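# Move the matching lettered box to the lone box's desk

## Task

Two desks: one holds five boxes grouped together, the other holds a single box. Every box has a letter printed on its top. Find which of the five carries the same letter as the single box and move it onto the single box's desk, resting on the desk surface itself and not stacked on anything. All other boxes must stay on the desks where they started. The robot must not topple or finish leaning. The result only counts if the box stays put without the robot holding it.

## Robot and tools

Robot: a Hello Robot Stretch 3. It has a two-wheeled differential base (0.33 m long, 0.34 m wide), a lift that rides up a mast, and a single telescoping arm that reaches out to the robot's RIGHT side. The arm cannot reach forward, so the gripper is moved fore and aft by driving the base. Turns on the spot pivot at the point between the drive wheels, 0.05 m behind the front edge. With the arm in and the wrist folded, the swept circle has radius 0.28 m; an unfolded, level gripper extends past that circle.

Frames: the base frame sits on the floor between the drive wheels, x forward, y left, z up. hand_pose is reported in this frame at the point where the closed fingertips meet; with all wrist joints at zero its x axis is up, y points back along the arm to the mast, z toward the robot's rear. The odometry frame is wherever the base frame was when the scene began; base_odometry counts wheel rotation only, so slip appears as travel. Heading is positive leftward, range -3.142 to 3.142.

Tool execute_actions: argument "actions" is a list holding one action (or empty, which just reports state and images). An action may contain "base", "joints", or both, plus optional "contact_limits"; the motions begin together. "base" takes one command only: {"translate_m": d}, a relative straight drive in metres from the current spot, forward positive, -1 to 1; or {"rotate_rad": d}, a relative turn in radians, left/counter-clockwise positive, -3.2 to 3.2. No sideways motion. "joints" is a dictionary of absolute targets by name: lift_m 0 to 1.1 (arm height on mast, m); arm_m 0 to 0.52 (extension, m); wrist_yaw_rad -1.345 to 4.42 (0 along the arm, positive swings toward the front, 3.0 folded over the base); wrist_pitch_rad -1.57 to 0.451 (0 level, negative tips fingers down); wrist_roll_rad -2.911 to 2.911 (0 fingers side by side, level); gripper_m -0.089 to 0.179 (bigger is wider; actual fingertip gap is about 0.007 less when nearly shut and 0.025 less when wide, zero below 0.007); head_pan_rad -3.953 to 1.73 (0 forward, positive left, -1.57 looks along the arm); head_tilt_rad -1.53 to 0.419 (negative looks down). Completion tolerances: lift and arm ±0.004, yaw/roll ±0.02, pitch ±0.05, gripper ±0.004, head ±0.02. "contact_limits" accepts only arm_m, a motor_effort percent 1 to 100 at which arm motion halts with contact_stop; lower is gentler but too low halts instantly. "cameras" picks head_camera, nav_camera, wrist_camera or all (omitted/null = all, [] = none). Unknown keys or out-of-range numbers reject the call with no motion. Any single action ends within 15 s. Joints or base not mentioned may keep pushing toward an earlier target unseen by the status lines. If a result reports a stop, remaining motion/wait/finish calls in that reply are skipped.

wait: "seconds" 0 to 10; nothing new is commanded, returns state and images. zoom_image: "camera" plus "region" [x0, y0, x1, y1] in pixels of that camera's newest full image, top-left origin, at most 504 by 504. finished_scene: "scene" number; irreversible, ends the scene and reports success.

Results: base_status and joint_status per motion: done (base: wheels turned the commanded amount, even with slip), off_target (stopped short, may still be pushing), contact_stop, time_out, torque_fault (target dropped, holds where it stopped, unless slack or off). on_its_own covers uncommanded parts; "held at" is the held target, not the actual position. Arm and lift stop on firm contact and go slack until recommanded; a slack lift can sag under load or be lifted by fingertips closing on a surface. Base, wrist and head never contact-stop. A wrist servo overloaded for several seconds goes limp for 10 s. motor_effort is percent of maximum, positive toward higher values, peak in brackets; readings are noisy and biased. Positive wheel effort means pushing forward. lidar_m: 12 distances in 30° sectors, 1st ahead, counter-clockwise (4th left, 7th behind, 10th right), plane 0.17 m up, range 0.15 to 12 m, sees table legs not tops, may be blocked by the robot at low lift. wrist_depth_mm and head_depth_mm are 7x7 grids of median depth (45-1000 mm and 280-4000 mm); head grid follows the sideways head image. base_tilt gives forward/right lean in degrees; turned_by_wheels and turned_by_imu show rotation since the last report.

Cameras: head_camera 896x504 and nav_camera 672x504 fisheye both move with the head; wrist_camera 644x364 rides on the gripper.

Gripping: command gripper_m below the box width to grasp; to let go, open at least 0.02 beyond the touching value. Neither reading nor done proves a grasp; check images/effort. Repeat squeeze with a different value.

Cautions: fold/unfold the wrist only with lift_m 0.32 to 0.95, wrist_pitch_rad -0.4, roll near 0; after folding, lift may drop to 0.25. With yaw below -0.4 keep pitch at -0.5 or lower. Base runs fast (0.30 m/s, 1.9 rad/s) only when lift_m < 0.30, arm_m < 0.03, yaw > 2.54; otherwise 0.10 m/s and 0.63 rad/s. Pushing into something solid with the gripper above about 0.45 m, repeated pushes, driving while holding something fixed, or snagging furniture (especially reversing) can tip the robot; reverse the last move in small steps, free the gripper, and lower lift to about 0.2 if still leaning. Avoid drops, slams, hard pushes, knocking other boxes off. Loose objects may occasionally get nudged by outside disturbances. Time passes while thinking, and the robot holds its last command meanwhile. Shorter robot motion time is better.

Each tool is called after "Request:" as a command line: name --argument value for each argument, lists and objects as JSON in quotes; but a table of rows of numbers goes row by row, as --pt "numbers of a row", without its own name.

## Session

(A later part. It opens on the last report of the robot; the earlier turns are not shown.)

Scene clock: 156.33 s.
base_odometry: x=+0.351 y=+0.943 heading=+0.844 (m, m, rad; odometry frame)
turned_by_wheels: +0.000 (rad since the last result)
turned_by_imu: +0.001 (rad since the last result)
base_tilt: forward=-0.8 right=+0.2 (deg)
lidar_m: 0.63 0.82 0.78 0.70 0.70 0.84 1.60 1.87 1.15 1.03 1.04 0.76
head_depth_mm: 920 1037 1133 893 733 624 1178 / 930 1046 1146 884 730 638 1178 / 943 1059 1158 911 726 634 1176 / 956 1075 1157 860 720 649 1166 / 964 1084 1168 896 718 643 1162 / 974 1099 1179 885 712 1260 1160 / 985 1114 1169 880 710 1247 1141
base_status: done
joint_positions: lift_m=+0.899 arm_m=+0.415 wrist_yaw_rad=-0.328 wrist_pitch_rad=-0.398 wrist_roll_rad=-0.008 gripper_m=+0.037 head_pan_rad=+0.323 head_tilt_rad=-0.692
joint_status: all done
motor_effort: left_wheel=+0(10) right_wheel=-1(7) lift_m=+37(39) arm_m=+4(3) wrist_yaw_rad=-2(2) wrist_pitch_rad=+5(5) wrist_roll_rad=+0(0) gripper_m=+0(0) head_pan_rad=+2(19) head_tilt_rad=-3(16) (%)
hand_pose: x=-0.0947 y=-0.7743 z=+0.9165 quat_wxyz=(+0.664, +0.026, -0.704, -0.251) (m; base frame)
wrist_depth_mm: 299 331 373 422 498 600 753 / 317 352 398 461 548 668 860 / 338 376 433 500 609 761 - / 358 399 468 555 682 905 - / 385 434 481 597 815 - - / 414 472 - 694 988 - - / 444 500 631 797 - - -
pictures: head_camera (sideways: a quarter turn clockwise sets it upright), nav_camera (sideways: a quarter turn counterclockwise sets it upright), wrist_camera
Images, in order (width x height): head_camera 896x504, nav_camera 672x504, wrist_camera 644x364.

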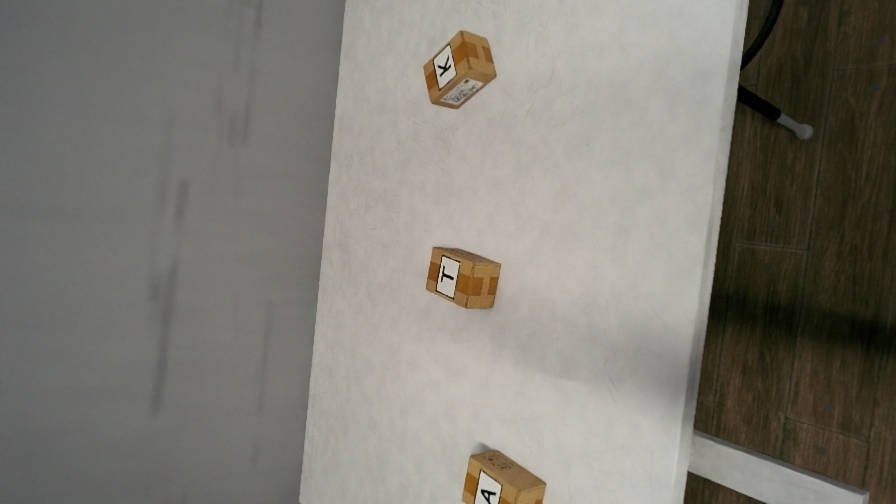

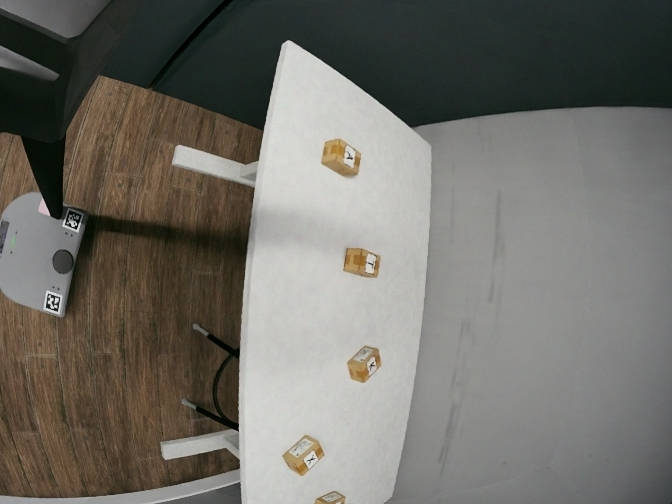

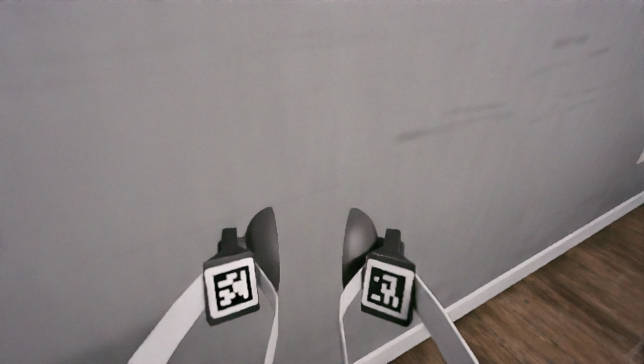

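Request:
execute_actions --actions '[{"base": {"rotate_rad": 1.97}, "joints": {"wrist_pitch_rad": -0.9, "arm_m": 0.42, "gripper_m": 0.13, "head_pan_rad": -1.6, "head_tilt_rad": -0.7}}]'

Scene clock: 178.23 s.
base_odometry: x=+0.351 y=+0.943 heading=+2.814 (m, m, rad; odometry frame)
turned_by_wheels: +1.970 (rad since the last result)
turned_by_imu: +1.980 (rad since the last result)
base_tilt: forward=-0.8 right=+0.2 (deg)
lidar_m: 0.70 0.79 1.33 2.21 1.22 1.04 1.03 0.76 0.63 1.14 0.82 0.70
head_depth_mm: 919 1028 1126 - - 609 1184 / 934 1038 - 851 710 635 1175 / 950 1038 1106 881 725 633 1173 / 971 1070 - 845 721 647 1172 / 988 1109 1191 893 717 1271 1162 / 1010 1137 1177 890 712 1287 1155 / 1027 1160 1224 883 709 1284 1133
base_status: done
joint_positions: lift_m=+0.899 arm_m=+0.420 wrist_yaw_rad=-0.328 wrist_pitch_rad=-0.908 wrist_roll_rad=-0.008 gripper_m=+0.130 head_pan_rad=-1.593 head_tilt_rad=-0.692
joint_status: all done
motor_effort: left_wheel=-2(6) right_wheel=+1(10) lift_m=+38(37) arm_m=+3(4) wrist_yaw_rad=-2(2) wrist_pitch_rad=+2(5) wrist_roll_rad=+0(0) gripper_m=+0(81) head_pan_rad=-4(42) head_tilt_rad=-2(1) (%)
hand_pose: x=-0.0663 y=-0.6958 z=+0.8211 quat_wxyz=(+0.579, +0.204, -0.675, -0.409) (m; base frame)
wrist_depth_mm: 376 381 384 386 385 387 388 / 341 343 346 349 349 351 354 / 312 317 315 315 320 320 322 / 288 293 291 291 292 296 287 / 269 273 269 219 273 276 271 / 251 - 252 204 252 - 256 / 235 234 235 192 237 236 239
pictures: head_camera (sideways: a quarter turn clockwise sets it upright), nav_camera (sideways: a quarter turn counterclockwise sets it upright), wrist_camera
Images, in order (width x height): head_camera 896x504, nav_camera 672x504, wrist_camera 644x364.

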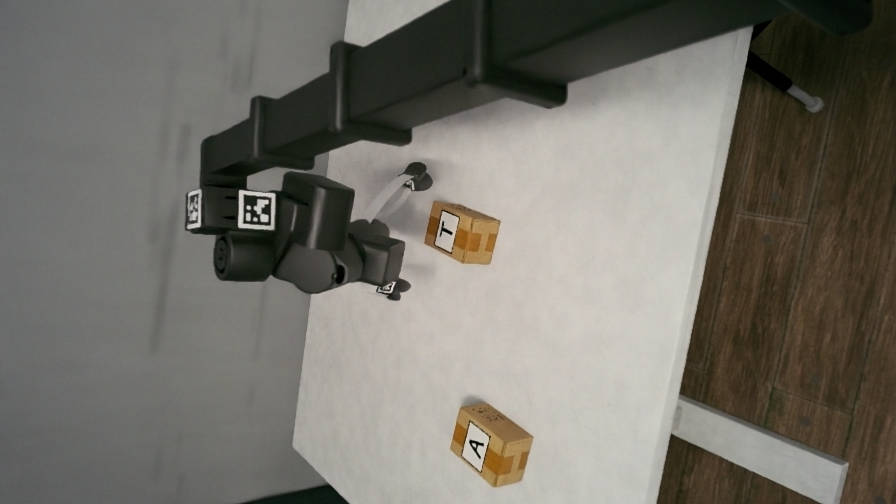

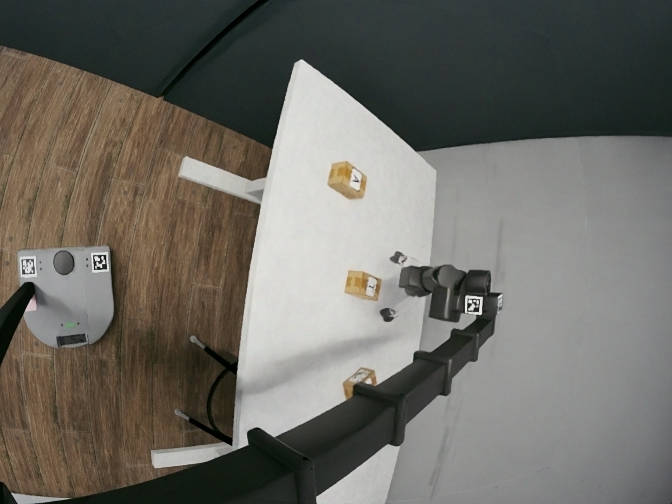

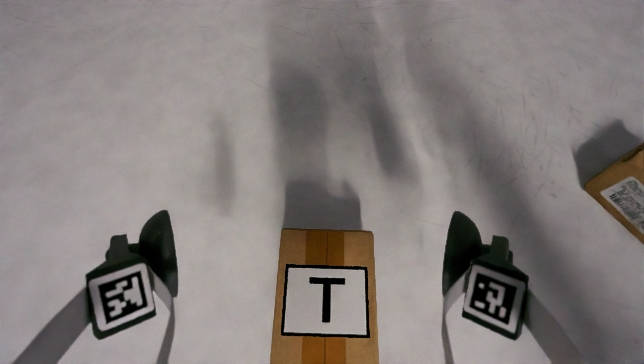

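Request:
execute_actions --actions '[{"joints": {"lift_m": 0.825, "arm_m": 0.405, "gripper_m": 0.105}}]' --cameras '["wrist_camera"]'

Scene clock: 187.10 s.
base_odometry: x=+0.351 y=+0.943 heading=+2.814 (m, m, rad; odometry frame)
turned_by_wheels: +0.000 (rad since the last result)
turned_by_imu: +0.000 (rad since the last result)
base_tilt: forward=-0.8 right=+0.3 (deg)
lidar_m: 0.70 0.79 1.32 2.21 1.23 1.03 1.03 0.76 0.64 1.14 0.82 0.70
head_depth_mm: 913 1029 1127 870 780 - - / 934 1048 1151 - - 635 1163 / 956 1069 1151 849 725 635 1176 / 971 1089 1184 814 721 648 1164 / 990 1111 1189 893 716 1269 1160 / 1008 1138 1174 888 713 1289 1160 / 1026 1163 1225 879 708 1287 1134
base_status: not commanded
joint_positions: lift_m=+0.826 arm_m=+0.405 wrist_yaw_rad=-0.328 wrist_pitch_rad=-0.908 wrist_roll_rad=-0.008 gripper_m=+0.105 head_pan_rad=-1.593 head_tilt_rad=-0.692
joint_status: all done
motor_effort: left_wheel=-2(1) right_wheel=+1(1) lift_m=+10(33) arm_m=-3(4) wrist_yaw_rad=-2(2) wrist_pitch_rad=+2(2) wrist_roll_rad=+0(0) gripper_m=+0(78) head_pan_rad=-3(3) head_tilt_rad=-2(3) (%)
hand_pose: x=-0.0663 y=-0.6815 z=+0.7476 quat_wxyz=(+0.579, +0.204, -0.675, -0.410) (m; base frame)
wrist_depth_mm: 270 271 272 276 276 280 279 / 245 246 248 248 250 251 252 / 224 226 228 227 229 231 231 / 208 209 206 154 212 213 213 / 192 194 192 142 191 196 198 / 180 - 156 133 177 183 184 / 170 167 165 125 168 169 172
pictures: wrist_camera
Images, in order (width x height): wrist_camera 644x364.

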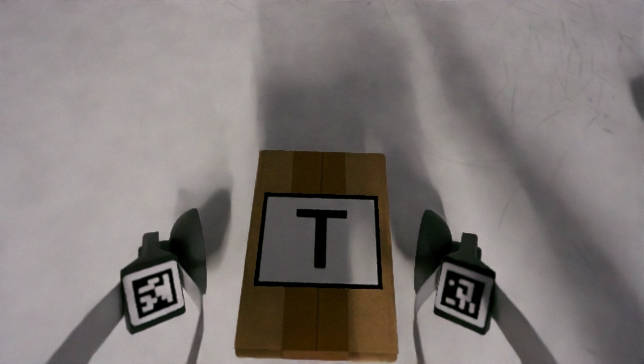

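Good alignment. Close.

Request:
execute_actions --actions '[{"joints": {"lift_m": 0.822, "gripper_m": 0.012}}]' --cameras '["wrist_camera", "head_camera"]'

Scene clock: 190.43 s.
base_odometry: x=+0.351 y=+0.943 heading=+2.814 (m, m, rad; odometry frame)
turned_by_wheels: +0.000 (rad since the last result)
turned_by_imu: +0.000 (rad since the last result)
base_tilt: forward=-0.8 right=+0.2 (deg)
lidar_m: 0.70 0.79 1.32 2.21 1.22 1.04 1.03 0.76 0.63 1.15 0.82 0.70
head_depth_mm: 916 1025 1127 857 779 - - / 936 1043 1147 - - 628 1168 / 951 1069 1155 860 724 636 1171 / 974 1088 1187 817 720 648 1163 / 988 1114 1190 891 717 1266 1160 / 1008 1135 1178 891 711 1281 1155 / 1024 1157 1226 882 709 1282 1131
base_status: not commanded
joint_positions: lift_m=+0.823 arm_m=+0.405 wrist_yaw_rad=-0.329 wrist_pitch_rad=-0.912 wrist_roll_rad=-0.008 gripper_m=+0.013 head_pan_rad=-1.593 head_tilt_rad=-0.692
joint_status: all done
motor_effort: left_wheel=-3(1) right_wheel=+2(2) lift_m=+9(10) arm_m=-3(3) wrist_yaw_rad=-2(2) wrist_pitch_rad=+4(3) wrist_roll_rad=+0(0) gripper_m=-16(90) head_pan_rad=-4(4) head_tilt_rad=-2(3) (%)
hand_pose: x=-0.0661 y=-0.6808 z=+0.7441 quat_wxyz=(+0.578, +0.205, -0.675, -0.411) (m; base frame)
wrist_depth_mm: 265 264 268 268 270 271 273 / 240 242 242 243 245 243 248 / 220 220 222 223 225 226 226 / 203 204 201 148 206 208 210 / 189 190 140 138 192 192 194 / 177 177 128 129 - 180 180 / 165 166 124 121 165 168 169
pictures: head_camera (sideways: a quarter turn clockwise sets it upright), wrist_camera
Images, in order (width x height): head_camera 896x504, wrist_camera 644x364.

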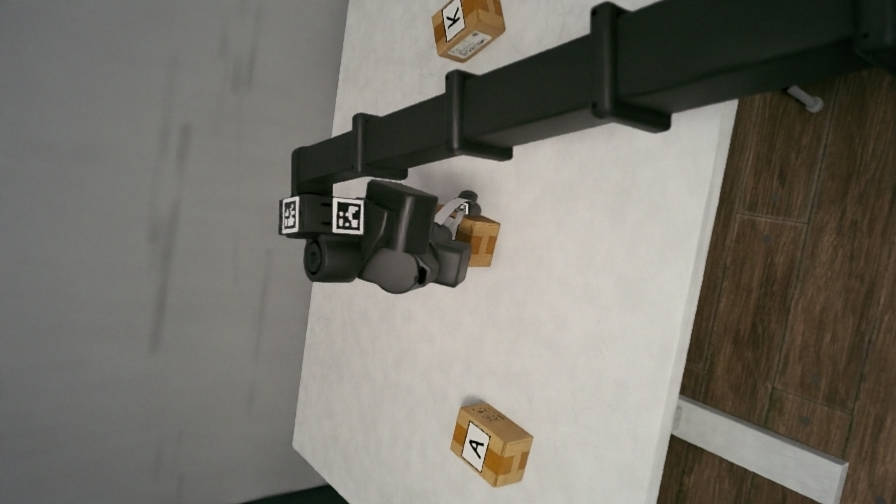

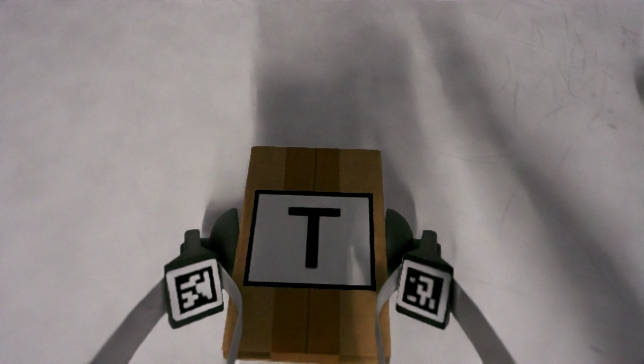

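Request:
execute_actions --actions '[{"joints": {"lift_m": 0.845, "wrist_pitch_rad": -0.4, "gripper_m": 0.004, "arm_m": 0.36}}]' --cameras '["wrist_camera"]'

Scene clock: 206.23 s.
base_odometry: x=+0.351 y=+0.943 heading=+2.814 (m, m, rad; odometry frame)
turned_by_wheels: +0.000 (rad since the last result)
turned_by_imu: +0.000 (rad since the last result)
base_tilt: forward=-0.8 right=+0.2 (deg)
lidar_m: 0.70 0.79 1.32 2.21 1.22 1.03 1.03 0.76 0.64 1.14 0.82 0.70
head_depth_mm: 919 1026 1126 905 - - - / 938 1044 1152 - 708 635 1172 / 953 1069 1151 874 725 635 1174 / 967 1087 1196 841 721 648 1163 / 988 1111 1187 896 717 1268 1163 / 1005 1140 1179 887 711 1291 1157 / 1025 1167 1220 881 708 1279 1132
base_status: not commanded
joint_positions: lift_m=+0.844 arm_m=+0.360 wrist_yaw_rad=-0.329 wrist_pitch_rad=-0.431 wrist_roll_rad=-0.008 gripper_m=+0.005 head_pan_rad=-1.593 head_tilt_rad=-0.692
joint_status: all done
motor_effort: left_wheel=-2(1) right_wheel=+2(2) lift_m=+37(39) arm_m=-3(2) wrist_yaw_rad=-2(2) wrist_pitch_rad=+9(9) wrist_roll_rad=+0(0) gripper_m=-19(58) head_pan_rad=-4(4) head_tilt_rad=-3(3) (%)
hand_pose: x=-0.0934 y=-0.7162 z=+0.8540 quat_wxyz=(+0.660, +0.037, -0.703, -0.262) (m; base frame)
wrist_depth_mm: 472 479 492 511 516 534 547 / 512 517 532 551 567 581 597 / 537 546 559 559 571 573 575 / 431 437 422 148 444 448 449 / 357 359 140 138 365 366 365 / 304 309 128 129 - 311 267 / 268 267 124 122 261 272 262
pictures: wrist_camera
Images, in order (width x height): wrist_camera 644x364.

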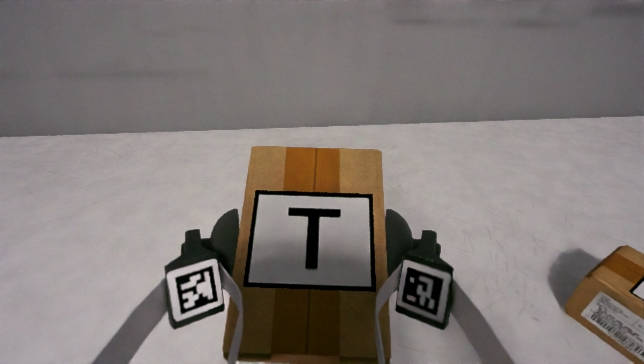

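Request:
execute_actions --actions '[{"base": {"rotate_rad": 1.16}, "joints": {"arm_m": 0.0, "wrist_yaw_rad": 2.7, "head_pan_rad": -2.6, "head_tilt_rad": -0.8}}]'

Scene clock: 212.20 s.
base_odometry: x=+0.351 y=+0.943 heading=-2.310 (m, m, rad; odometry frame)
turned_by_wheels: +1.160 (rad since the last result)
turned_by_imu: +1.166 (rad since the last result)
base_tilt: forward=-0.8 right=+0.1 (deg)
lidar_m: 1.67 1.79 1.14 1.03 1.04 0.76 0.63 0.82 0.77 0.70 0.70 0.86
head_depth_mm: 936 1050 1035 815 676 1164 - / 967 1092 1022 811 674 1282 - / 1003 1139 1009 805 668 1331 - / 1042 1177 1005 800 682 1381 - / 1086 1212 995 775 692 - 1101 / 1093 1220 989 771 695 - 1117 / 955 1037 1050 782 1265 - 1097
base_status: done
joint_positions: lift_m=+0.844 arm_m=+0.000 wrist_yaw_rad=+2.698 wrist_pitch_rad=-0.428 wrist_roll_rad=-0.008 gripper_m=+0.005 head_pan_rad=-2.593 head_tilt_rad=-0.790
joint_status: all done
motor_effort: left_wheel=-1(9) right_wheel=+2(11) lift_m=+37(37) arm_m=-3(1) wrist_yaw_rad=+3(5) wrist_pitch_rad=+8(9) wrist_roll_rad=+0(1) gripper_m=-19(19) head_pan_rad=-4(40) head_tilt_rad=-4(11) (%)
hand_pose: x=+0.0746 y=+0.0560 z=+0.8546 quat_wxyz=(+0.299, +0.704, -0.004, +0.644) (m; base frame)
wrist_depth_mm: 807 910 - - - - - / 847 975 - - - - - / 927 - - - - - - / 981 - - 148 - - - / - - 139 138 - - - / - - 129 129 - - - / - - 124 121 - - -
pictures: head_camera (sideways: a quarter turn clockwise sets it upright), nav_camera (sideways: a quarter turn counterclockwise sets it upright), wrist_camera
Images, in order (width x height): head_camera 896x504, nav_camera 672x504, wrist_camera 644x364.

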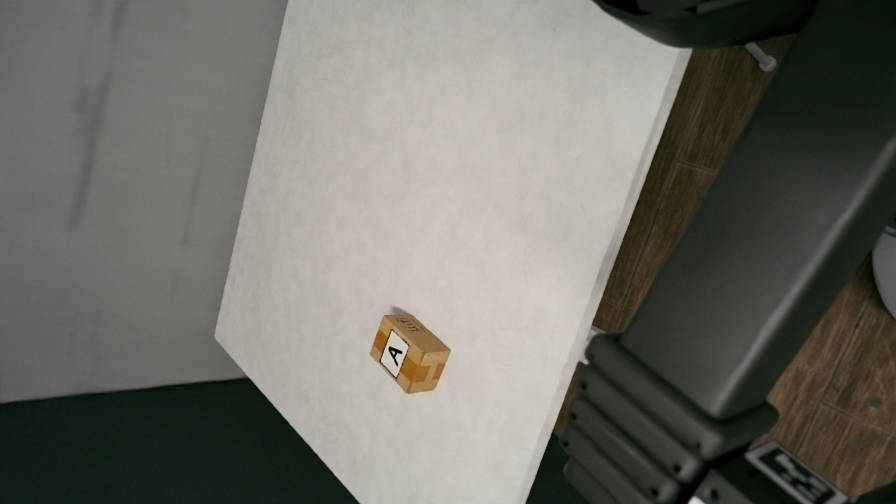

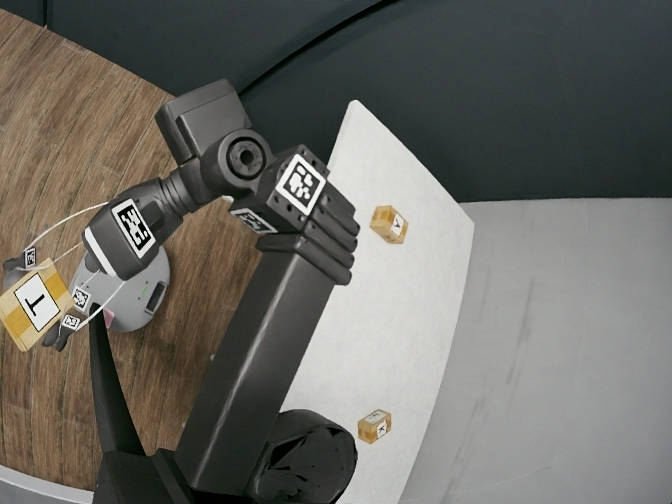

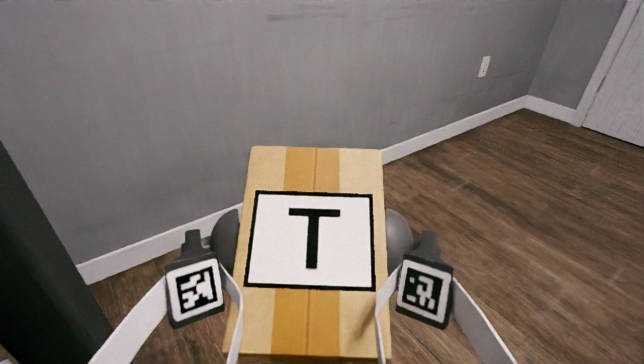

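Request:
execute_actions --actions '[{"base": {"translate_m": 0.48}, "joints": {"lift_m": 0.285, "head_pan_rad": -0.2, "head_tilt_rad": -0.8}}]' --cameras '["nav_camera"]'

Request:
execute_actions --actions '[{"base": {"translate_m": 0.85}}]' --cameras '["nav_camera"]'

Scene clock: 223.80 s.
base_odometry: x=+0.027 y=+0.588 heading=-2.310 (m, m, rad; odometry frame)
turned_by_wheels: +0.000 (rad since the last result)
turned_by_imu: +0.002 (rad since the last result)
base_tilt: forward=-0.8 right=+0.2 (deg)
lidar_m: 2.11 1.93 1.23 1.11 1.12 1.19 1.11 1.07 0.68 0.62 0.62 0.76
head_depth_mm: 795 848 911 980 1067 1162 1139 / 927 995 1082 1183 1308 1306 1139 / 1102 1208 1343 1503 1488 1299 1136 / 2001 2303 2313 1825 1524 1295 1128 / 1923 2196 2292 1817 1505 1288 1124 / 1842 2086 2253 1809 1494 1276 1117 / 1784 1992 2153 1793 1495 1277 1112
base_status: done
joint_positions: lift_m=+0.286 arm_m=+0.000 wrist_yaw_rad=+2.698 wrist_pitch_rad=-0.428 wrist_roll_rad=-0.008 gripper_m=+0.005 head_pan_rad=-0.207 head_tilt_rad=-0.791
joint_status: all done
motor_effort: left_wheel=-2(9) right_wheel=+2(7) lift_m=+10(33) arm_m=-3(3) wrist_yaw_rad=+3(3) wrist_pitch_rad=+8(8) wrist_roll_rad=+0(0) gripper_m=-18(19) head_pan_rad=+2(40) head_tilt_rad=-4(3) (%)
hand_pose: x=+0.0745 y=+0.0561 z=+0.2961 quat_wxyz=(+0.299, +0.704, -0.004, +0.644) (m; base frame)
wrist_depth_mm: 853 988 - - - - - / 923 - - - - - - / 900 925 924 918 936 946 937 / 712 701 705 148 743 719 741 / 607 595 140 138 612 611 608 / - 513 128 129 - 518 515 / - - 121 121 427 446 442
pictures: nav_camera (sideways: a quarter turn counterclockwise sets it upright)
Images, in order (width x height): nav_camera 672x504.

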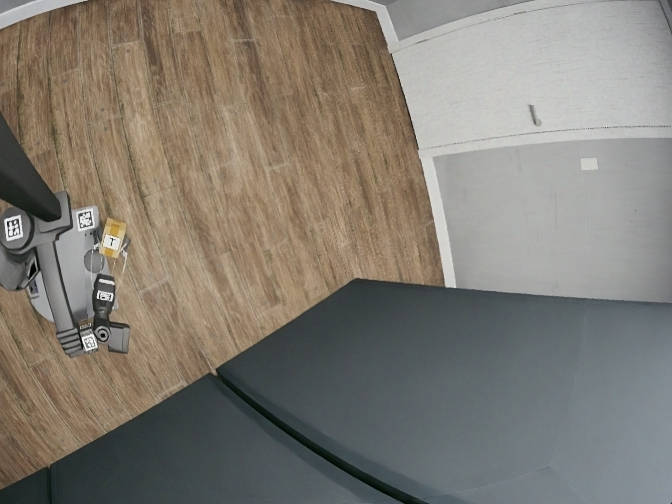

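Scene clock: 228.33 s.
base_odometry: x=-0.545 y=-0.040 heading=-2.310 (m, m, rad; odometry frame)
turned_by_wheels: +0.000 (rad since the last result)
turned_by_imu: +0.004 (rad since the last result)
base_tilt: forward=-0.9 right=+0.3 (deg)
lidar_m: 1.26 1.28 1.38 1.25 1.26 1.55 2.01 0.82 0.52 0.47 0.48 1.42
head_depth_mm: 1353 1596 1905 1861 1534 891 981 / 1292 1511 1795 1846 1543 1309 1124 / 1245 1438 1695 1846 1525 1302 1139 / 1192 1371 1617 1782 1519 1299 1136 / 1137 1310 1517 1725 1509 1288 1126 / 1099 1250 1452 1684 1492 1285 1123 / 1061 1199 1371 1593 1490 1275 1119
base_status: done
joint_positions: lift_m=+0.286 arm_m=+0.000 wrist_yaw_rad=+2.698 wrist_pitch_rad=-0.428 wrist_roll_rad=-0.008 gripper_m=+0.005 head_pan_rad=-0.207 head_tilt_rad=-0.791
joint_status: not commanded
motor_effort: left_wheel=-2(9) right_wheel=+2(11) lift_m=+10(10) arm_m=-3(3) wrist_yaw_rad=+2(3) wrist_pitch_rad=+8(8) wrist_roll_rad=+0(0) gripper_m=-19(19) head_pan_rad=+1(2) head_tilt_rad=-4(4) (%)
hand_pose: x=+0.0745 y=+0.0561 z=+0.2961 quat_wxyz=(+0.299, +0.704, -0.004, +0.644) (m; base frame)
wrist_depth_mm: 966 - - - - - 996 / - - - - - - - / 918 922 909 928 957 943 939 / 702 710 689 148 718 739 740 / 607 593 140 137 609 604 603 / - 521 129 129 - 515 511 / - - 121 122 429 446 451
pictures: nav_camera (sideways: a quarter turn counterclockwise sets it upright)
Images, in order (width x height): nav_camera 672x504.

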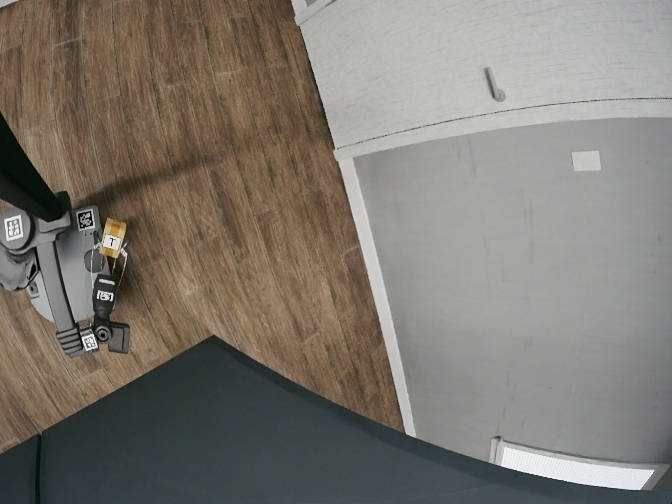

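Request:
execute_actions --actions '[{"base": {"translate_m": 0.83}, "joints": {"head_pan_rad": -1.2}}]' --cameras '["nav_camera"]'

Scene clock: 248.40 s.
base_odometry: x=-1.104 y=-0.654 heading=-2.310 (m, m, rad; odometry frame)
turned_by_wheels: +0.000 (rad since the last result)
turned_by_imu: +0.004 (rad since the last result)
base_tilt: forward=-0.8 right=+0.2 (deg)
lidar_m: 0.47 0.47 0.56 1.09 1.40 1.72 2.83 0.60 0.61 2.72 0.80 0.51
head_depth_mm: 2805 3014 2361 1843 1543 1313 1145 / 2826 3043 2341 1844 1533 1310 1138 / 2820 2693 2325 1847 1526 1300 1135 / 2006 2475 2234 1821 1523 1293 1132 / 1383 1540 1744 1758 1513 1292 1123 / 1031 1124 1229 1359 1430 1287 1119 / 820 881 943 1017 1104 1187 1111
base_status: done
joint_positions: lift_m=+0.286 arm_m=+0.000 wrist_yaw_rad=+2.698 wrist_pitch_rad=-0.428 wrist_roll_rad=-0.008 gripper_m=+0.005 head_pan_rad=-1.193 head_tilt_rad=-0.791
joint_status: all done
motor_effort: left_wheel=-2(7) right_wheel=+2(11) lift_m=+10(10) arm_m=-3(3) wrist_yaw_rad=+2(2) wrist_pitch_rad=+8(8) wrist_roll_rad=+0(0) gripper_m=-19(19) head_pan_rad=-3(42) head_tilt_rad=-3(3) (%)
hand_pose: x=+0.0745 y=+0.0561 z=+0.2961 quat_wxyz=(+0.299, +0.704, -0.004, +0.644) (m; base frame)
wrist_depth_mm: - - - 698 519 404 355 / - - - 765 560 427 365 / 937 915 910 780 577 460 378 / 711 714 697 148 600 489 402 / 593 596 139 138 584 518 418 / - 520 128 129 - 496 431 / - - 121 121 432 443 433
pictures: nav_camera (sideways: a quarter turn counterclockwise sets it upright)
Images, in order (width x height): nav_camera 672x504.

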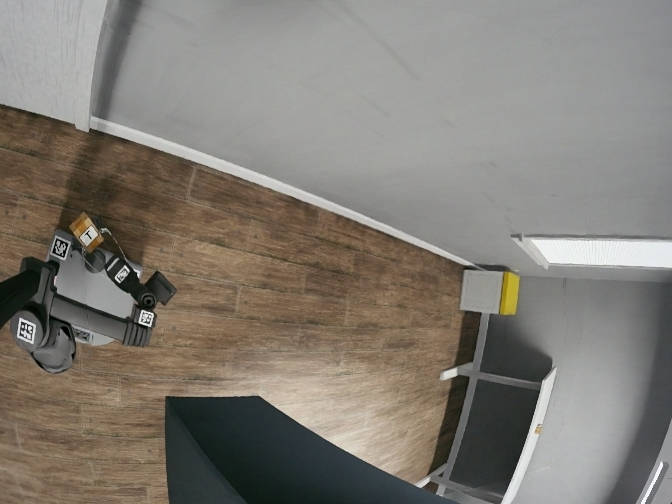

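Request:
execute_actions --actions '[{"base": {"rotate_rad": -1.57}, "joints": {"head_pan_rad": -0.4}}]' --cameras '["nav_camera"]'

Request:
execute_actions --actions '[{"base": {"translate_m": 1.0}, "joints": {"head_pan_rad": -0.6, "head_tilt_rad": -0.7}}]' --cameras '["nav_camera", "wrist_camera"]'

Scene clock: 254.87 s.
base_odometry: x=-1.104 y=-0.654 heading=+2.403 (m, m, rad; odometry frame)
turned_by_wheels: -1.570 (rad since the last result)
turned_by_imu: -1.570 (rad since the last result)
base_tilt: forward=-0.8 right=+0.3 (deg)
lidar_m: 2.71 0.82 0.52 0.47 0.47 0.55 1.09 1.40 1.71 2.83 0.60 0.60
head_depth_mm: 505 550 620 787 1158 1312 1145 / 564 619 689 778 947 1273 1138 / 635 709 797 911 1065 1248 1136 / 730 825 949 1117 1360 1300 1130 / 3275 3062 2268 1819 1514 1291 1124 / 3107 3031 2257 1800 1498 1281 1122 / 2954 2992 2246 1798 1484 1279 1115
base_status: done
joint_positions: lift_m=+0.286 arm_m=+0.000 wrist_yaw_rad=+2.698 wrist_pitch_rad=-0.428 wrist_roll_rad=-0.008 gripper_m=+0.005 head_pan_rad=-0.407 head_tilt_rad=-0.791
joint_status: all done
motor_effort: left_wheel=+2(11) right_wheel=-2(10) lift_m=+9(10) arm_m=-3(3) wrist_yaw_rad=+2(3) wrist_pitch_rad=+8(8) wrist_roll_rad=+0(0) gripper_m=-18(19) head_pan_rad=+2(35) head_tilt_rad=-3(4) (%)
hand_pose: x=+0.0745 y=+0.0561 z=+0.2961 quat_wxyz=(+0.299, +0.704, -0.004, +0.644) (m; base frame)
wrist_depth_mm: 391 439 502 592 724 898 - / 414 466 543 643 804 - - / 443 498 577 686 847 953 984 / 470 532 591 149 728 724 746 / 504 554 139 138 597 608 607 / - 509 129 128 - 508 514 / - - 121 121 430 445 444
pictures: nav_camera (sideways: a quarter turn counterclockwise sets it upright)
Images, in order (width x height): nav_camera 672x504.

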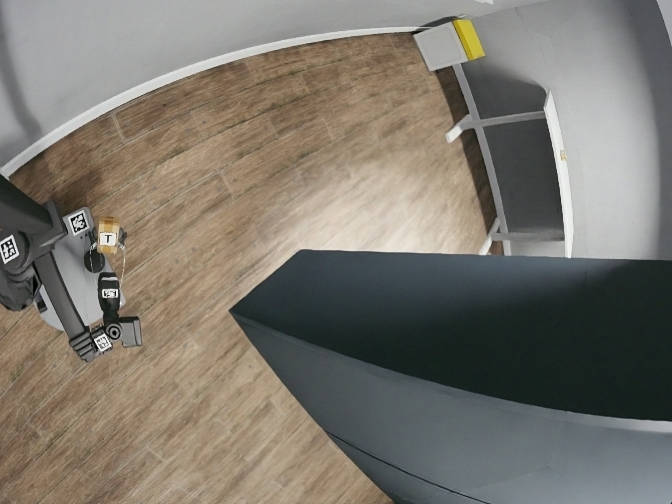

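Scene clock: 259.90 s.
base_odometry: x=-1.844 y=+0.019 heading=+2.403 (m, m, rad; odometry frame)
turned_by_wheels: +0.000 (rad since the last result)
turned_by_imu: +0.005 (rad since the last result)
base_tilt: forward=-0.8 right=+0.3 (deg)
lidar_m: 1.93 1.10 0.70 0.64 0.64 0.79 1.51 0.56 0.38 1.21 2.95 2.50
head_depth_mm: 2922 3149 2743 2052 1651 1372 1177 / 3169 3491 2727 2057 1637 1361 1177 / 3172 3561 2669 2036 1628 1360 1165 / 2834 3231 2670 2022 1619 1359 1162 / 2229 2763 2593 2010 1617 1348 1154 / 2171 2660 2601 1983 1605 1337 1157 / 2083 2462 2524 1972 1576 1335 1147
base_status: done
joint_positions: lift_m=+0.286 arm_m=+0.000 wrist_yaw_rad=+2.698 wrist_pitch_rad=-0.428 wrist_roll_rad=-0.008 gripper_m=+0.005 head_pan_rad=-0.593 head_tilt_rad=-0.704
joint_status: all done
motor_effort: left_wheel=+1(12) right_wheel=-2(5) lift_m=+10(10) arm_m=-3(3) wrist_yaw_rad=+3(2) wrist_pitch_rad=+8(8) wrist_roll_rad=+0(0) gripper_m=-19(19) head_pan_rad=-4(18) head_tilt_rad=+3(10) (%)
hand_pose: x=+0.0745 y=+0.0561 z=+0.2961 quat_wxyz=(+0.299, +0.704, -0.004, +0.644) (m; base frame)
wrist_depth_mm: 514 580 670 773 928 - - / 545 616 695 871 - - - / 578 659 755 900 931 927 928 / 616 668 695 148 724 738 736 / 595 597 139 138 609 603 607 / - 525 129 129 - 509 515 / - - 121 121 434 443 447
pictures: nav_camera (sideways: a quarter turn counterclockwise sets it upright), wrist_camera
Images, in order (width x height): nav_camera 672x504, wrist_camera 644x364.

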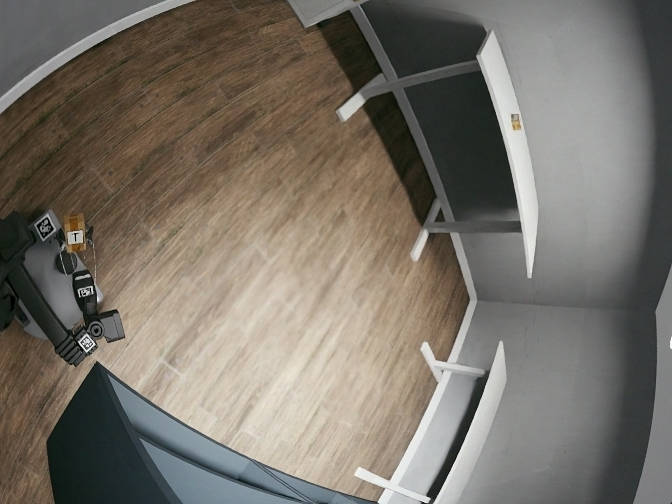

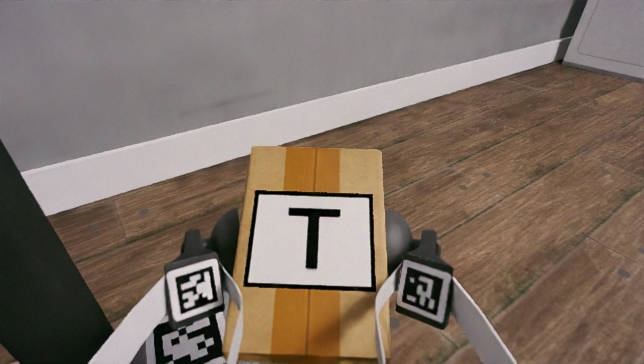

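Request:
execute_actions --actions '[{"base": {"translate_m": 0.33}}]' --cameras '[]'

Request:
execute_actions --actions '[{"base": {"translate_m": 0.72}, "joints": {"lift_m": 1.098, "wrist_yaw_rad": 0.6, "arm_m": 0.45, "head_pan_rad": -0.3, "head_tilt_rad": -0.5}}]'

Scene clock: 266.53 s.
base_odometry: x=-2.088 y=+0.241 heading=+2.404 (m, m, rad; odometry frame)
turned_by_wheels: +0.000 (rad since the last result)
turned_by_imu: +0.002 (rad since the last result)
base_tilt: forward=-0.8 right=+0.2 (deg)
lidar_m: 1.60 1.19 0.76 0.69 0.70 0.85 1.62 0.59 1.21 1.28 2.79 2.22
head_depth_mm: 2879 3132 2756 2064 1659 1382 1178 / 3003 3346 2735 2041 1646 1369 1173 / 2614 3131 2683 2029 1626 1363 1166 / 2280 2745 2447 2023 1622 1358 1167 / 1938 2492 2604 2005 1596 1348 1156 / 1885 2285 2441 1980 1596 1344 1152 / 1797 2080 2301 1989 1596 1340 1149
base_status: done
joint_positions: lift_m=+0.286 arm_m=+0.000 wrist_yaw_rad=+2.698 wrist_pitch_rad=-0.428 wrist_roll_rad=-0.008 gripper_m=+0.005 head_pan_rad=-0.593 head_tilt_rad=-0.704
joint_status: not commanded
motor_effort: left_wheel=+1(10) right_wheel=-1(7) lift_m=+10(10) arm_m=-3(3) wrist_yaw_rad=+3(2) wrist_pitch_rad=+8(8) wrist_roll_rad=+0(0) gripper_m=-19(19) head_pan_rad=-3(4) head_tilt_rad=+1(2) (%)
hand_pose: x=+0.0745 y=+0.0561 z=+0.2961 quat_wxyz=(+0.299, +0.704, -0.004, +0.644) (m; base frame)
wrist_depth_mm: 559 626 712 842 - - - / 593 672 773 914 - - - / 632 714 818 904 934 930 974 / 666 703 680 148 736 739 745 / 600 600 139 137 610 604 612 / - 518 129 129 - 514 509 / - - 121 121 429 450 450
pictures: none
No camera images: the call's "cameras" was empty. Leave "cameras" out to get every camera's image.

Scene clock: 274.97 s.
base_odometry: x=-2.621 y=+0.725 heading=+2.404 (m, m, rad; odometry frame)
turned_by_wheels: +0.000 (rad since the last result)
turned_by_imu: +0.001 (rad since the last result)
base_tilt: forward=-0.8 right=+0.2 (deg)
lidar_m: 0.87 0.79 0.84 0.81 0.81 1.00 1.98 1.25 1.61 2.51 1.67 1.47
head_depth_mm: 1481 1641 1213 901 1988 1582 1297 / 1400 1545 1194 834 2026 1579 1292 / 1314 1450 1189 779 1927 1571 1284 / 1252 1370 1166 730 1840 1558 1285 / 1190 1297 1147 722 1766 1542 1277 / 1134 1225 1135 717 1038 1323 1246 / 1082 1166 1117 710 1523 1535 1269
base_status: done
joint_positions: lift_m=+1.097 arm_m=+0.450 wrist_yaw_rad=+0.601 wrist_pitch_rad=-0.428 wrist_roll_rad=-0.008 gripper_m=+0.005 head_pan_rad=-0.307 head_tilt_rad=-0.507
joint_status: all done
motor_effort: left_wheel=+1(8) right_wheel=-1(8) lift_m=+38(40) arm_m=+4(5) wrist_yaw_rad=-1(8) wrist_pitch_rad=+8(8) wrist_roll_rad=+0(0) gripper_m=-19(19) head_pan_rad=+3(21) head_tilt_rad=+3(14) (%)
hand_pose: x=+0.1046 y=-0.7787 z=+1.1076 quat_wxyz=(+0.707, +0.348, -0.612, +0.062) (m; base frame)
wrist_depth_mm: - - - - - - - / 838 844 - - - - - / 604 - - - - - - / - - - 148 - - - / - - 139 138 - - - / - - 129 129 - - - / - - 124 121 - - -
pictures: head_camera (sideways: a quarter turn clockwise sets it upright), nav_camera (sideways: a quarter turn counterclockwise sets it upright), wrist_camera
Images, in order (width x height): head_camera 896x504, nav_camera 672x504, wrist_camera 644x364.

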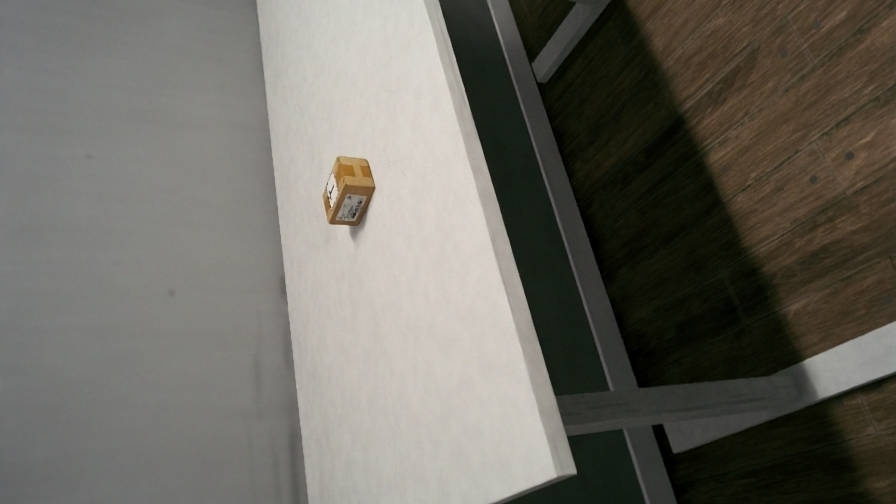

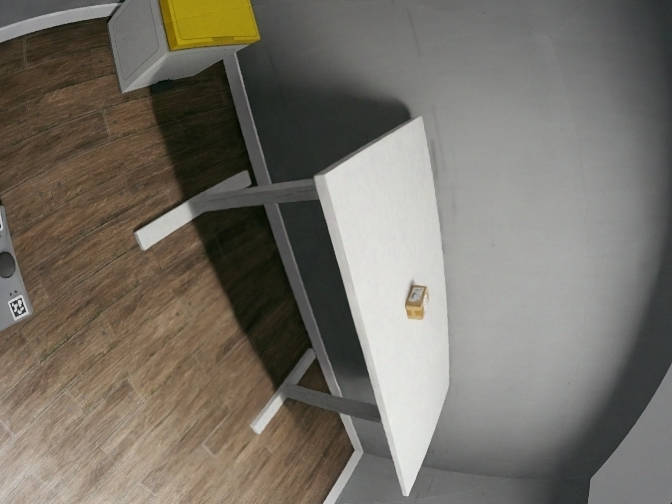

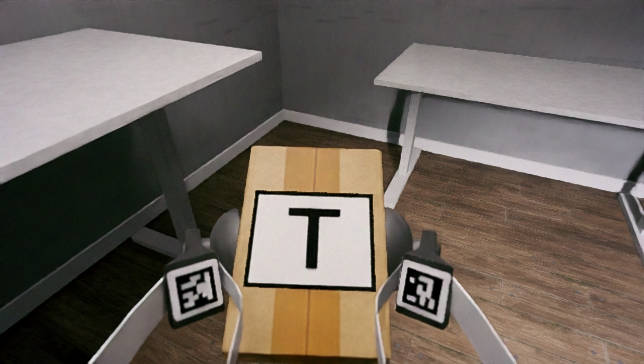

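Request:
execute_actions --actions '[]'

Scene clock: 282.67 s.
base_odometry: x=-2.621 y=+0.725 heading=+2.404 (m, m, rad; odometry frame)
turned_by_wheels: +0.000 (rad since the last result)
turned_by_imu: +0.000 (rad since the last result)
base_tilt: forward=-0.9 right=+0.2 (deg)
lidar_m: 0.87 0.79 0.84 0.81 0.81 1.00 1.98 1.25 1.61 2.52 1.67 1.46
head_depth_mm: 1489 1651 1218 899 1978 1585 1300 / 1397 1545 1195 835 2010 1573 1297 / 1321 1454 1178 779 1936 1559 1289 / 1252 1370 1161 730 1843 1557 1287 / 1192 1294 1149 721 1750 1550 1276 / 1133 1233 1133 716 1040 1316 1250 / 1081 1167 1115 709 1522 1525 1264
base_status: done
joint_positions: lift_m=+1.097 arm_m=+0.450 wrist_yaw_rad=+0.601 wrist_pitch_rad=-0.428 wrist_roll_rad=-0.008 gripper_m=+0.005 head_pan_rad=-0.307 head_tilt_rad=-0.507
joint_status: all done
motor_effort: left_wheel=+0(8) right_wheel=-1(8) lift_m=+37(40) arm_m=+4(5) wrist_yaw_rad=-1(8) wrist_pitch_rad=+8(8) wrist_roll_rad=+0(0) gripper_m=-19(19) head_pan_rad=+2(21) head_tilt_rad=+3(14) (%)
hand_pose: x=+0.1046 y=-0.7787 z=+1.1076 quat_wxyz=(+0.707, +0.348, -0.612, +0.062) (m; base frame)
wrist_depth_mm: - - - - - - - / 826 836 - - - - - / 612 - - - - - - / - - - 148 - - - / - - 139 137 - - - / - - 129 129 - - - / - - 124 121 - - -
pictures: head_camera (sideways: a quarter turn clockwise sets it upright), nav_camera (sideways: a quarter turn counterclockwise sets it upright), wrist_camera
Images, in order (width x height): head_camera 896x504, nav_camera 672x504, wrist_camera 644x364.

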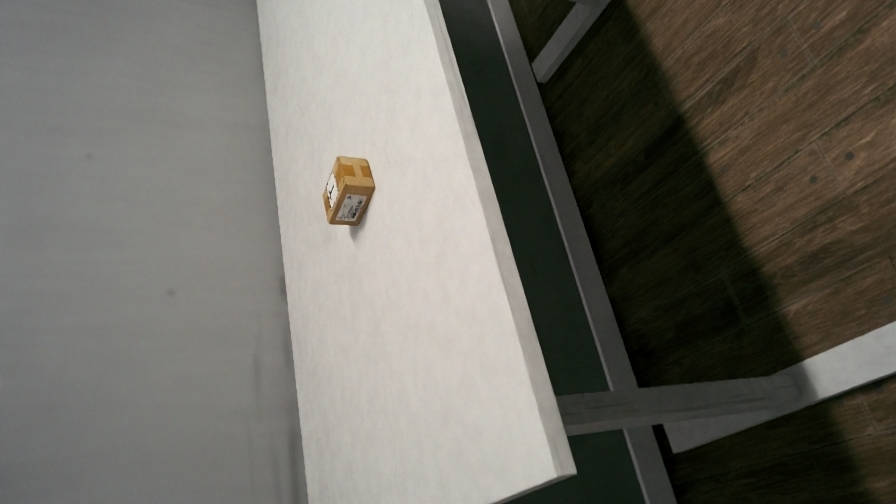

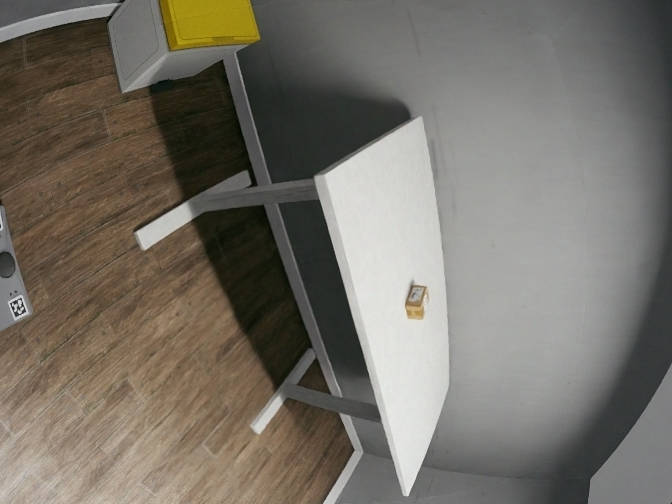

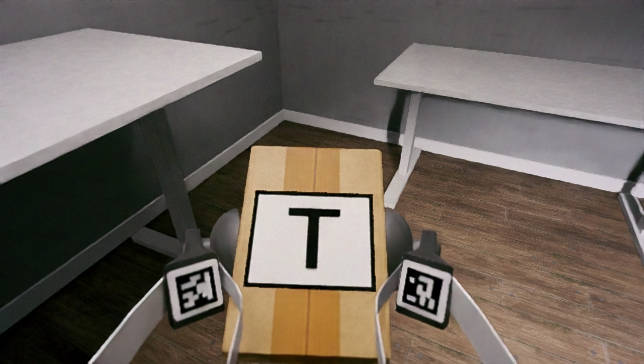

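Request:
zoom_image --camera "head_camera" --region '[300, 140, 400, 240]'

Request:
execute_actions --actions '[{"base": {"rotate_rad": 1.35}, "joints": {"wrist_yaw_rad": 0.1, "arm_m": 0.48, "wrist_pitch_rad": -0.85, "lift_m": 1.098, "head_pan_rad": -1.5, "head_tilt_rad": -0.5}}]'

Region (300, 140, 400, 240) of head_camera's 896x504 image, scaled by 5.040, with more detail than that image has.

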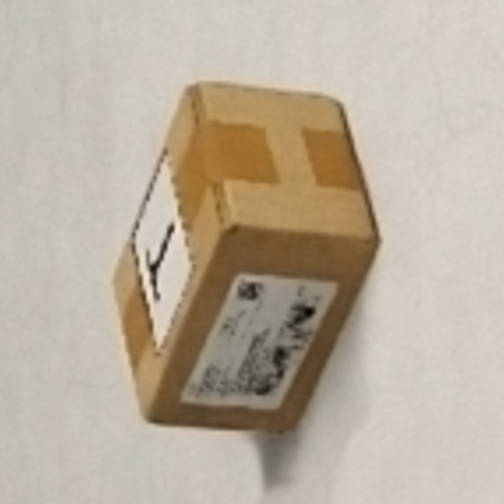

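Scene clock: 293.93 s.
base_odometry: x=-2.621 y=+0.725 heading=-2.530 (m, m, rad; odometry frame)
turned_by_wheels: +1.350 (rad since the last result)
turned_by_imu: +1.356 (rad since the last result)
base_tilt: forward=-0.9 right=+0.3 (deg)
lidar_m: 0.81 0.81 0.89 1.37 1.76 1.62 2.32 2.52 1.65 0.87 0.99 0.79
head_depth_mm: 1257 1435 1207 785 1933 1577 1297 / 1214 1394 1188 739 1851 1570 1289 / 1186 - 1005 732 1813 1569 1284 / 1157 1268 1154 724 1750 1565 1277 / 1116 1225 1145 720 1099 1420 1273 / 1089 1185 1135 852 1607 1539 1270 / 1058 1143 1248 1373 1535 1537 1263
base_status: done
joint_positions: lift_m=+1.097 arm_m=+0.480 wrist_yaw_rad=+0.103 wrist_pitch_rad=-0.865 wrist_roll_rad=-0.008 gripper_m=+0.005 head_pan_rad=-1.493 head_tilt_rad=-0.507
joint_status: all done
motor_effort: left_wheel=-2(7) right_wheel=+2(12) lift_m=+37(38) arm_m=+4(3) wrist_yaw_rad=-4(5) wrist_pitch_rad=+4(8) wrist_roll_rad=+0(0) gripper_m=-18(19) head_pan_rad=-3(41) head_tilt_rad=+4(2) (%)
hand_pose: x=-0.0065 y=-0.7717 z=+1.0253 quat_wxyz=(+0.659, +0.330, -0.623, -0.262) (m; base frame)
wrist_depth_mm: 351 355 363 362 363 365 366 / 317 320 324 323 324 322 262 / 289 290 290 293 294 297 270 / 262 265 260 148 266 269 270 / 243 244 140 138 247 247 249 / 225 227 129 129 - 230 230 / 209 211 124 121 211 214 213
pictures: head_camera (sideways: a quarter turn clockwise sets it upright), nav_camera (sideways: a quarter turn counterclockwise sets it upright), wrist_camera
Images, in order (width x height): head_camera 896x504, nav_camera 672x504, wrist_camera 644x364.

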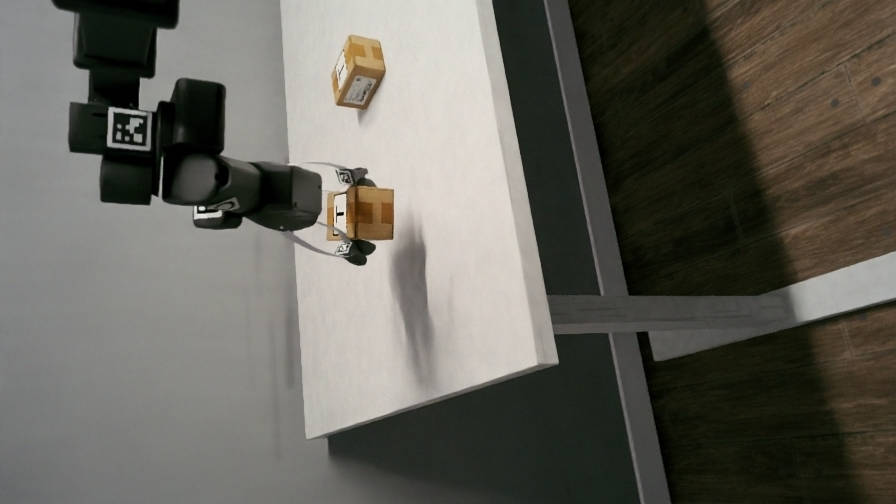

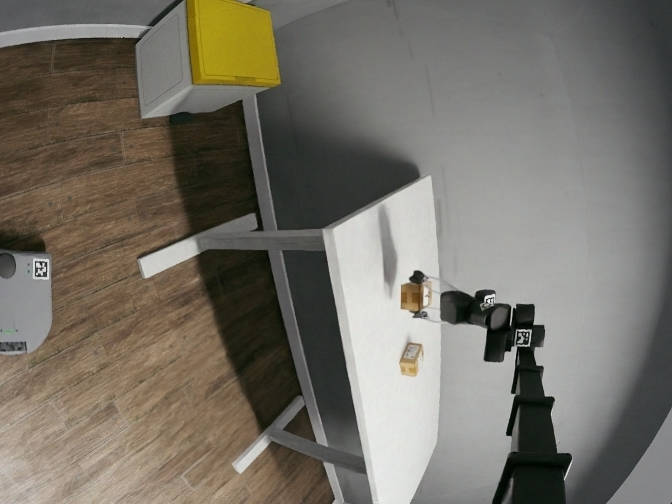

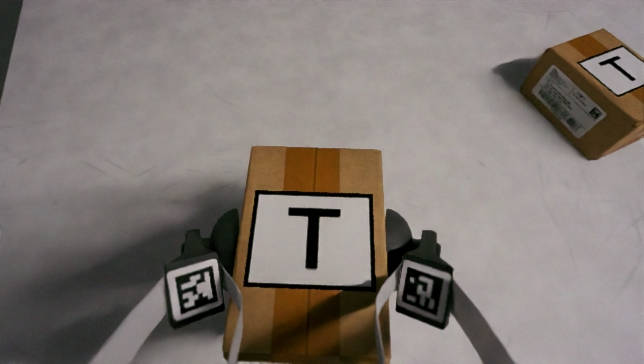

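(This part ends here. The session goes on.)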